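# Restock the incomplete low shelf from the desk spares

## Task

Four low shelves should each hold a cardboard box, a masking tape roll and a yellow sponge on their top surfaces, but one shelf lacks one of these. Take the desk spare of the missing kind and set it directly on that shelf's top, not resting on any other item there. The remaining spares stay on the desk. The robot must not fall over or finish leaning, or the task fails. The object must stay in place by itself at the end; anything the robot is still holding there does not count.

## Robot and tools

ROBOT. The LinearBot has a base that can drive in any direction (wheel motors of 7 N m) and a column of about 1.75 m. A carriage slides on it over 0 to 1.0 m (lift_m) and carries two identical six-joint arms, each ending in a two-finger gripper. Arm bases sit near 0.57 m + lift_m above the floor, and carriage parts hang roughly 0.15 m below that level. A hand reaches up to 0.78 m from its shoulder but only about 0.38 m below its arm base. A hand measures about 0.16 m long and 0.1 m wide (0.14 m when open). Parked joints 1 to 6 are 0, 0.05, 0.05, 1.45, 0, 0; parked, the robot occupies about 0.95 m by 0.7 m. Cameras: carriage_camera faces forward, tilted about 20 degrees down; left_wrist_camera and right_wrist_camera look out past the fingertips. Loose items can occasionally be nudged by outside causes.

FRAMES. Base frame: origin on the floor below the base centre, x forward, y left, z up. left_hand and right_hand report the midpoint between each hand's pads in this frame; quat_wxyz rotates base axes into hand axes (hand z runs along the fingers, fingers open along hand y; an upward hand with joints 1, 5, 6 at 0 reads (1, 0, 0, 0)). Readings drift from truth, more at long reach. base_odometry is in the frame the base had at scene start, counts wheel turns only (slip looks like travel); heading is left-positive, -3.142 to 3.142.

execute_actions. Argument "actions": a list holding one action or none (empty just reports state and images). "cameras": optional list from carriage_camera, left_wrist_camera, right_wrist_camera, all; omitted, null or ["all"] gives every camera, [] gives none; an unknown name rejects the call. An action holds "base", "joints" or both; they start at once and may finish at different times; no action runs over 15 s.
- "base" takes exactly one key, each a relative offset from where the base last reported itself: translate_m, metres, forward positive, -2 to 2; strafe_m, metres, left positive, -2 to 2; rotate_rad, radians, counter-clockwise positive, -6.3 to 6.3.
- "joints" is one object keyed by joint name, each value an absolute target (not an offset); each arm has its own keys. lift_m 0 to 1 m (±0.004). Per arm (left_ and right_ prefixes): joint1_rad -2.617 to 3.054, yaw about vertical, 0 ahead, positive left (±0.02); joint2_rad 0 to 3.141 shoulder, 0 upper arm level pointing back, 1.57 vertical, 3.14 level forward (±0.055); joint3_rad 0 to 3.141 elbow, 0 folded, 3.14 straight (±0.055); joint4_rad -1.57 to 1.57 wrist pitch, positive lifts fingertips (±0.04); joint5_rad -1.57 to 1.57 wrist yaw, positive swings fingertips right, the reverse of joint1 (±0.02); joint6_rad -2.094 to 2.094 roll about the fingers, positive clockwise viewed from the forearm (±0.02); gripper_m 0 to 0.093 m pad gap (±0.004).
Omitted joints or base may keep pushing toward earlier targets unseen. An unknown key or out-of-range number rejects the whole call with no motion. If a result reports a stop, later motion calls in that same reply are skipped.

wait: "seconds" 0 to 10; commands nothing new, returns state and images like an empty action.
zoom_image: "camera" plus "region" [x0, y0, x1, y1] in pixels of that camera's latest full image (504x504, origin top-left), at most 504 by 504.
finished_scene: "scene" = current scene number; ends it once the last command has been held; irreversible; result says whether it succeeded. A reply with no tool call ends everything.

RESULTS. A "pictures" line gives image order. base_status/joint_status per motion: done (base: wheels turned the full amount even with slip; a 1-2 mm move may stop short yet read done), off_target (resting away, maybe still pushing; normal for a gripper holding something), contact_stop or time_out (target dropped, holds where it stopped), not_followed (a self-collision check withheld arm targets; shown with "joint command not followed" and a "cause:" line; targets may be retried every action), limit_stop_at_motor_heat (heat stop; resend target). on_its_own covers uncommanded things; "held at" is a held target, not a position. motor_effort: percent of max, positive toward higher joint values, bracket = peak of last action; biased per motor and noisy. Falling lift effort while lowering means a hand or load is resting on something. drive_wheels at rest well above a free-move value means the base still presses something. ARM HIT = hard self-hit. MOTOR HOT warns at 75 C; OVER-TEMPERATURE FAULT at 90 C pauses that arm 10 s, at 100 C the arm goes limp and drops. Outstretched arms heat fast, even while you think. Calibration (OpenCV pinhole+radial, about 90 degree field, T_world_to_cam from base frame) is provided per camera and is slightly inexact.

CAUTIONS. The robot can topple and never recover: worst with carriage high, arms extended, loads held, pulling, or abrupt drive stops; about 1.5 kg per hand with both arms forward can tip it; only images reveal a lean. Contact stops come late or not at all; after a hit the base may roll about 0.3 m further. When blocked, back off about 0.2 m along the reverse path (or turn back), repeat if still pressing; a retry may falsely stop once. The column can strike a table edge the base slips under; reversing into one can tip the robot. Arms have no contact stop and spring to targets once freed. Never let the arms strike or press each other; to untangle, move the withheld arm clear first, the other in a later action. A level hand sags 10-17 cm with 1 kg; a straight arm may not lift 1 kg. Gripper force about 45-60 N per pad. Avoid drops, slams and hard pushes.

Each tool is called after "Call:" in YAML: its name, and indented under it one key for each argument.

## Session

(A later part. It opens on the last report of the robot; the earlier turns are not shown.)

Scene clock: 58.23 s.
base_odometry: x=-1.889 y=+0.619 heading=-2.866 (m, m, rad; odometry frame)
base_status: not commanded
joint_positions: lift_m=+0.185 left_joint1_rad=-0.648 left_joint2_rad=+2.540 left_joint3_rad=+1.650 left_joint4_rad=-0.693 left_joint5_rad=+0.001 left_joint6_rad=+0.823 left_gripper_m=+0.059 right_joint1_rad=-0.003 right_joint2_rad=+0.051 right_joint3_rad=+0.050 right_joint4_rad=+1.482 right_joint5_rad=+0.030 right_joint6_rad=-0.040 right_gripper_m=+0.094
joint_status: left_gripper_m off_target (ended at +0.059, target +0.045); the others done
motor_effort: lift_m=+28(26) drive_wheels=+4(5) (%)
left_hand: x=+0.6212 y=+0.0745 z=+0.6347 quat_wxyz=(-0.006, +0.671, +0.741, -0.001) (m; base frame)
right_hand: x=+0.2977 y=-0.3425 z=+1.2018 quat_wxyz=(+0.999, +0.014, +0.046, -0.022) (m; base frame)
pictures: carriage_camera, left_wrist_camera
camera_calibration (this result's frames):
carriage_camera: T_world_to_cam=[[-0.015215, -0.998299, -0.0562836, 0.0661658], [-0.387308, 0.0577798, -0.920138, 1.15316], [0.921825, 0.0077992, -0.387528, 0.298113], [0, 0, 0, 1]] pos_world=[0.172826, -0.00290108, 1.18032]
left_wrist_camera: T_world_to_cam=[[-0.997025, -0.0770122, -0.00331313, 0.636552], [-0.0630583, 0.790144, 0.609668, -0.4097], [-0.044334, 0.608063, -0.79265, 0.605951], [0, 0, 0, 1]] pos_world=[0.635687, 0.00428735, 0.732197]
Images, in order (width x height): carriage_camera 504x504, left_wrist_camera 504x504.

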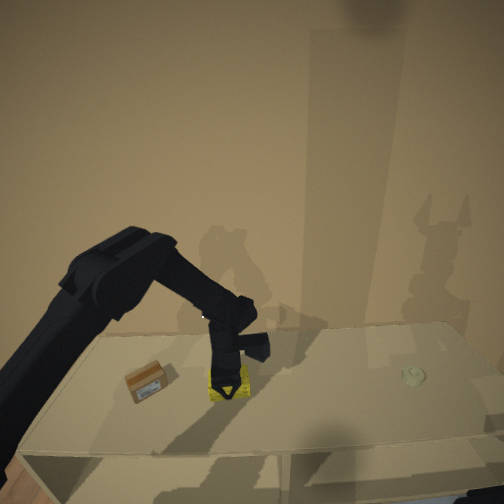

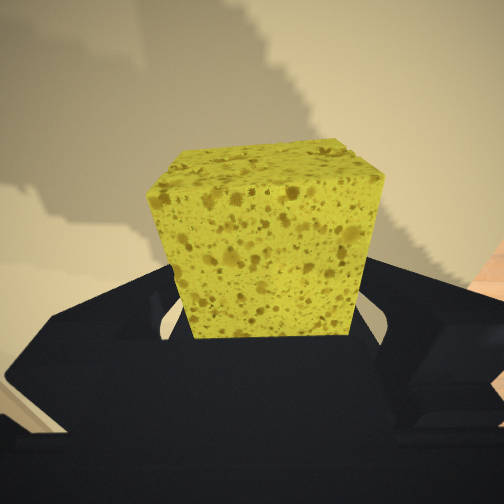

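Call:
execute_actions:
  actions:
    - {"joints":{"left_gripper_m":0.045,"lift_m":0.172}}
  cameras: ["carriage_camera"]

Call:
zoom_image:
  camera: "carriage_camera"
  region: [170, 330, 310, 440]

Scene clock: 58.97 s.
base_odometry: x=-1.889 y=+0.619 heading=-2.866 (m, m, rad; odometry frame)
base_status: not commanded
joint_positions: lift_m=+0.172 left_joint1_rad=-0.648 left_joint2_rad=+2.540 left_joint3_rad=+1.650 left_joint4_rad=-0.694 left_joint5_rad=+0.001 left_joint6_rad=+0.824 left_gripper_m=+0.059 right_joint1_rad=-0.003 right_joint2_rad=+0.051 right_joint3_rad=+0.050 right_joint4_rad=+1.482 right_joint5_rad=+0.030 right_joint6_rad=-0.040 right_gripper_m=+0.094
joint_status: left_gripper_m off_target (ended at +0.059, target +0.045); the others done
motor_effort: lift_m=+28(27) drive_wheels=+4(6) (%)
left_hand: x=+0.6211 y=+0.0746 z=+0.6216 quat_wxyz=(-0.006, +0.671, +0.741, -0.001) (m; base frame)
right_hand: x=+0.2977 y=-0.3425 z=+1.1888 quat_wxyz=(+0.999, +0.014, +0.045, -0.022) (m; base frame)
pictures: carriage_camera
camera_calibration (this result's frames):
carriage_camera: T_world_to_cam=[[-0.015215, -0.998299, -0.0562836, 0.0654322], [-0.387308, 0.0577798, -0.920138, 1.14117], [0.921825, 0.0077992, -0.387528, 0.293062], [0, 0, 0, 1]] pos_world=[0.172826, -0.00290108, 1.16728]
Images, in order (width x height): carriage_camera 504x504.

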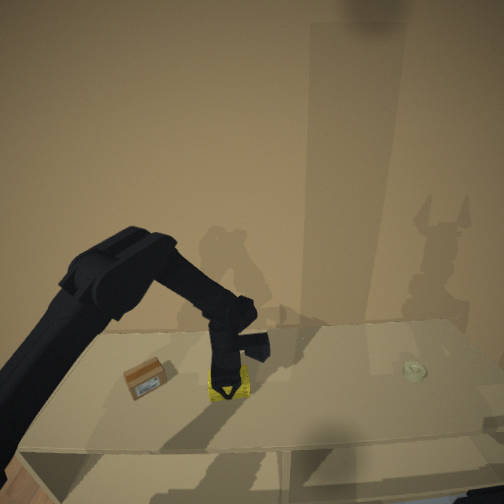

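Region (170, 330, 310, 440) of carriage_camera's 504x504 image, scaled by 3.600, with more detail than that image has; it fills the top 396 rows of this view, and the rest is white.

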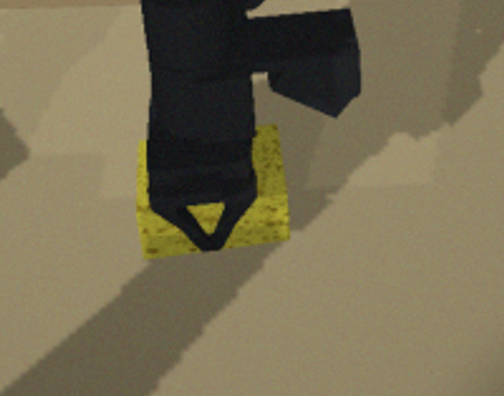

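Call:
execute_actions:
  actions:
    - {"joints":{"left_gripper_m":0.045,"lift_m":0.164}}
  cameras: []

Call:
execute_actions:
  actions:
    - {"joints":{"left_gripper_m":0.093}}
  cameras: ["carriage_camera","left_wrist_camera"]

Call:
execute_actions:
  actions:
    - {"joints":{"lift_m":0.3}}
  cameras: ["carriage_camera","left_wrist_camera"]

Scene clock: 59.57 s.
base_odometry: x=-1.889 y=+0.619 heading=-2.866 (m, m, rad; odometry frame)
base_status: not commanded
joint_positions: lift_m=+0.164 left_joint1_rad=-0.648 left_joint2_rad=+2.525 left_joint3_rad=+1.650 left_joint4_rad=-0.707 left_joint5_rad=+0.000 left_joint6_rad=+0.824 left_gripper_m=+0.059 right_joint1_rad=-0.003 right_joint2_rad=+0.051 right_joint3_rad=+0.050 right_joint4_rad=+1.482 right_joint5_rad=+0.030 right_joint6_rad=-0.040 right_gripper_m=+0.094
joint_status: left_gripper_m off_target (ended at +0.059, target +0.045); the others done
motor_effort: lift_m=+26(27) drive_wheels=+4(4) (%)
left_hand: x=+0.6216 y=+0.0743 z=+0.6202 quat_wxyz=(-0.005, +0.671, +0.741, -0.001) (m; base frame)
right_hand: x=+0.2977 y=-0.3425 z=+1.1810 quat_wxyz=(+0.999, +0.014, +0.045, -0.022) (m; base frame)
pictures: none
No camera images: the call's "cameras" was empty. Leave "cameras" out to get every camera's image.

Scene clock: 60.17 s.
base_odometry: x=-1.889 y=+0.619 heading=-2.866 (m, m, rad; odometry frame)
base_status: not commanded
joint_positions: lift_m=+0.164 left_joint1_rad=-0.648 left_joint2_rad=+2.525 left_joint3_rad=+1.650 left_joint4_rad=-0.701 left_joint5_rad=+0.002 left_joint6_rad=+0.824 left_gripper_m=+0.093 right_joint1_rad=-0.003 right_joint2_rad=+0.051 right_joint3_rad=+0.050 right_joint4_rad=+1.482 right_joint5_rad=+0.030 right_joint6_rad=-0.040 right_gripper_m=+0.094
joint_status: all done
motor_effort: lift_m=+27(27) drive_wheels=+4(4) (%)
left_hand: x=+0.6225 y=+0.0732 z=+0.6202 quat_wxyz=(-0.002, +0.671, +0.741, -0.001) (m; base frame)
right_hand: x=+0.2977 y=-0.3425 z=+1.1810 quat_wxyz=(+0.999, +0.014, +0.045, -0.022) (m; base frame)
pictures: carriage_camera, left_wrist_camera
camera_calibration (this result's frames):
carriage_camera: T_world_to_cam=[[-0.015215, -0.998299, -0.0562836, 0.0649921], [-0.387308, 0.0577798, -0.920138, 1.13397], [0.921825, 0.0077992, -0.387528, 0.290032], [0, 0, 0, 1]] pos_world=[0.172826, -0.00290108, 1.15946]
left_wrist_camera: T_world_to_cam=[[-0.997051, -0.0762935, -0.00826362, 0.640813], [-0.0657353, 0.793547, 0.604948, -0.395418], [-0.039596, 0.603707, -0.796222, 0.594901], [0, 0, 0, 1]] pos_world=[0.636486, 0.00352688, 0.718176]
Images, in order (width x height): carriage_camera 504x504, left_wrist_camera 504x504.

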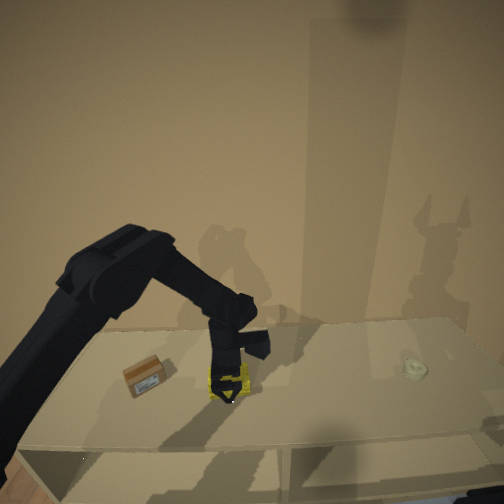

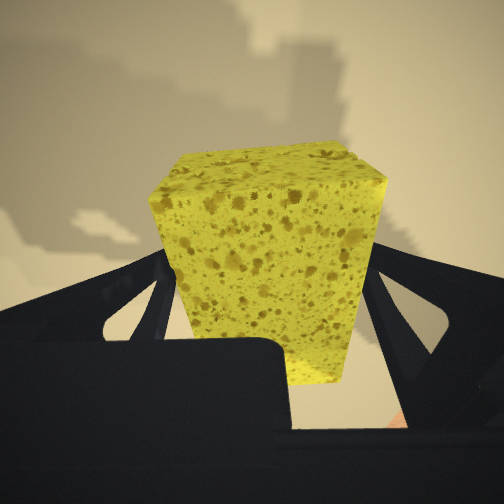

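Scene clock: 61.23 s.
base_odometry: x=-1.889 y=+0.619 heading=-2.866 (m, m, rad; odometry frame)
base_status: not commanded
joint_positions: lift_m=+0.300 left_joint1_rad=-0.648 left_joint2_rad=+2.537 left_joint3_rad=+1.650 left_joint4_rad=-0.694 left_joint5_rad=+0.001 left_joint6_rad=+0.824 left_gripper_m=+0.093 right_joint1_rad=-0.003 right_joint2_rad=+0.051 right_joint3_rad=+0.050 right_joint4_rad=+1.482 right_joint5_rad=+0.030 right_joint6_rad=-0.040 right_gripper_m=+0.094
joint_status: all done
motor_effort: lift_m=+26(37) drive_wheels=+4(4) (%)
left_hand: x=+0.6216 y=+0.0741 z=+0.7510 quat_wxyz=(-0.005, +0.671, +0.741, -0.001) (m; base frame)
right_hand: x=+0.2977 y=-0.3425 z=+1.3169 quat_wxyz=(+0.999, +0.014, +0.045, -0.022) (m; base frame)
pictures: carriage_camera, left_wrist_camera
camera_calibration (this result's frames):
carriage_camera: T_world_to_cam=[[-0.015215, -0.998299, -0.0562836, 0.0726444], [-0.387308, 0.0577798, -0.920138, 1.25907], [0.921825, 0.0077992, -0.387528, 0.34272], [0, 0, 0, 1]] pos_world=[0.172826, -0.00290108, 1.29542]
left_wrist_camera: T_world_to_cam=[[-0.997076, -0.0762573, -0.00502171, 0.638624], [-0.0635638, 0.791038, 0.608455, -0.479192], [-0.0424268, 0.606995, -0.793572, 0.698015], [0, 0, 0, 1]] pos_world=[0.635911, 0.0040674, 0.848699]
Images, in order (width x height): carriage_camera 504x504, left_wrist_camera 504x504.

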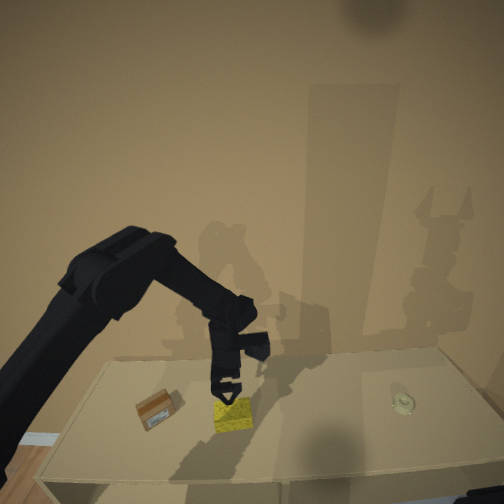

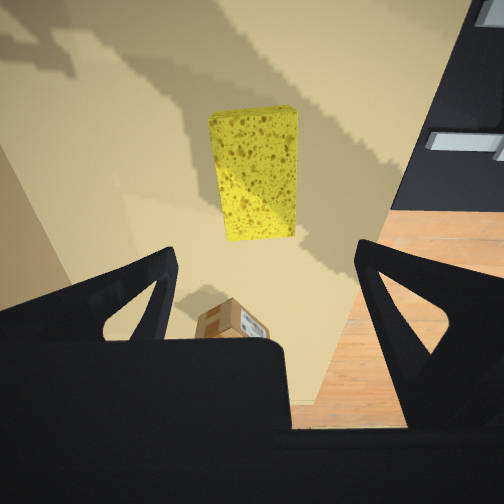

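Call:
execute_actions:
  actions:
    - {"base":{"translate_m":-0.3},"joints":{"left_joint1_rad":0,"left_joint2_rad":0.05,"left_joint3_rad":0.05,"left_joint4_rad":1.45,"left_joint6_rad":0}}
  cameras: ["carriage_camera"]

Scene clock: 63.90 s.
base_odometry: x=-1.601 y=+0.701 heading=-2.866 (m, m, rad; odometry frame)
base_status: done
joint_positions: lift_m=+0.300 left_joint1_rad=-0.005 left_joint2_rad=+0.057 left_joint3_rad=+0.065 left_joint4_rad=+1.459 left_joint5_rad=-0.004 left_joint6_rad=+0.007 left_gripper_m=+0.093 right_joint1_rad=-0.003 right_joint2_rad=+0.051 right_joint3_rad=+0.050 right_joint4_rad=+1.482 right_joint5_rad=+0.030 right_joint6_rad=-0.040 right_gripper_m=+0.094
joint_status: all done
motor_effort: lift_m=+27(26) drive_wheels=-1(14) (%)
left_hand: x=+0.3005 y=+0.3380 z=+1.3205 quat_wxyz=(+0.999, -0.002, +0.052, +0.001) (m; base frame)
right_hand: x=+0.2977 y=-0.3425 z=+1.3169 quat_wxyz=(+0.999, +0.014, +0.046, -0.022) (m; base frame)
pictures: carriage_camera
camera_calibration (this result's frames):
carriage_camera: T_world_to_cam=[[-0.015215, -0.998299, -0.0562836, 0.0726444], [-0.387308, 0.0577798, -0.920138, 1.25907], [0.921825, 0.0077992, -0.387528, 0.34272], [0, 0, 0, 1]] pos_world=[0.172826, -0.00290108, 1.29542]
Images, in order (width x height): carriage_camera 504x504.

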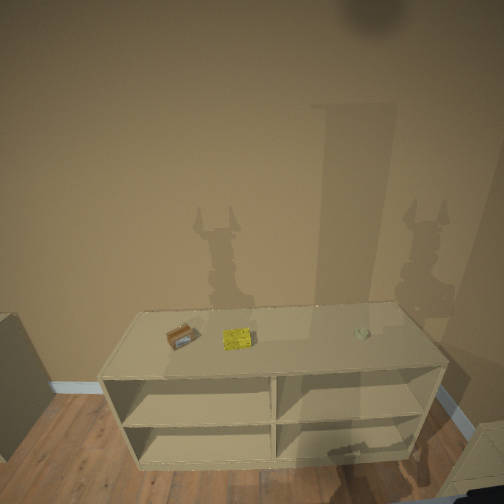

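Call:
finished_scene:
  scene: 1

The scene is finished: the task was done.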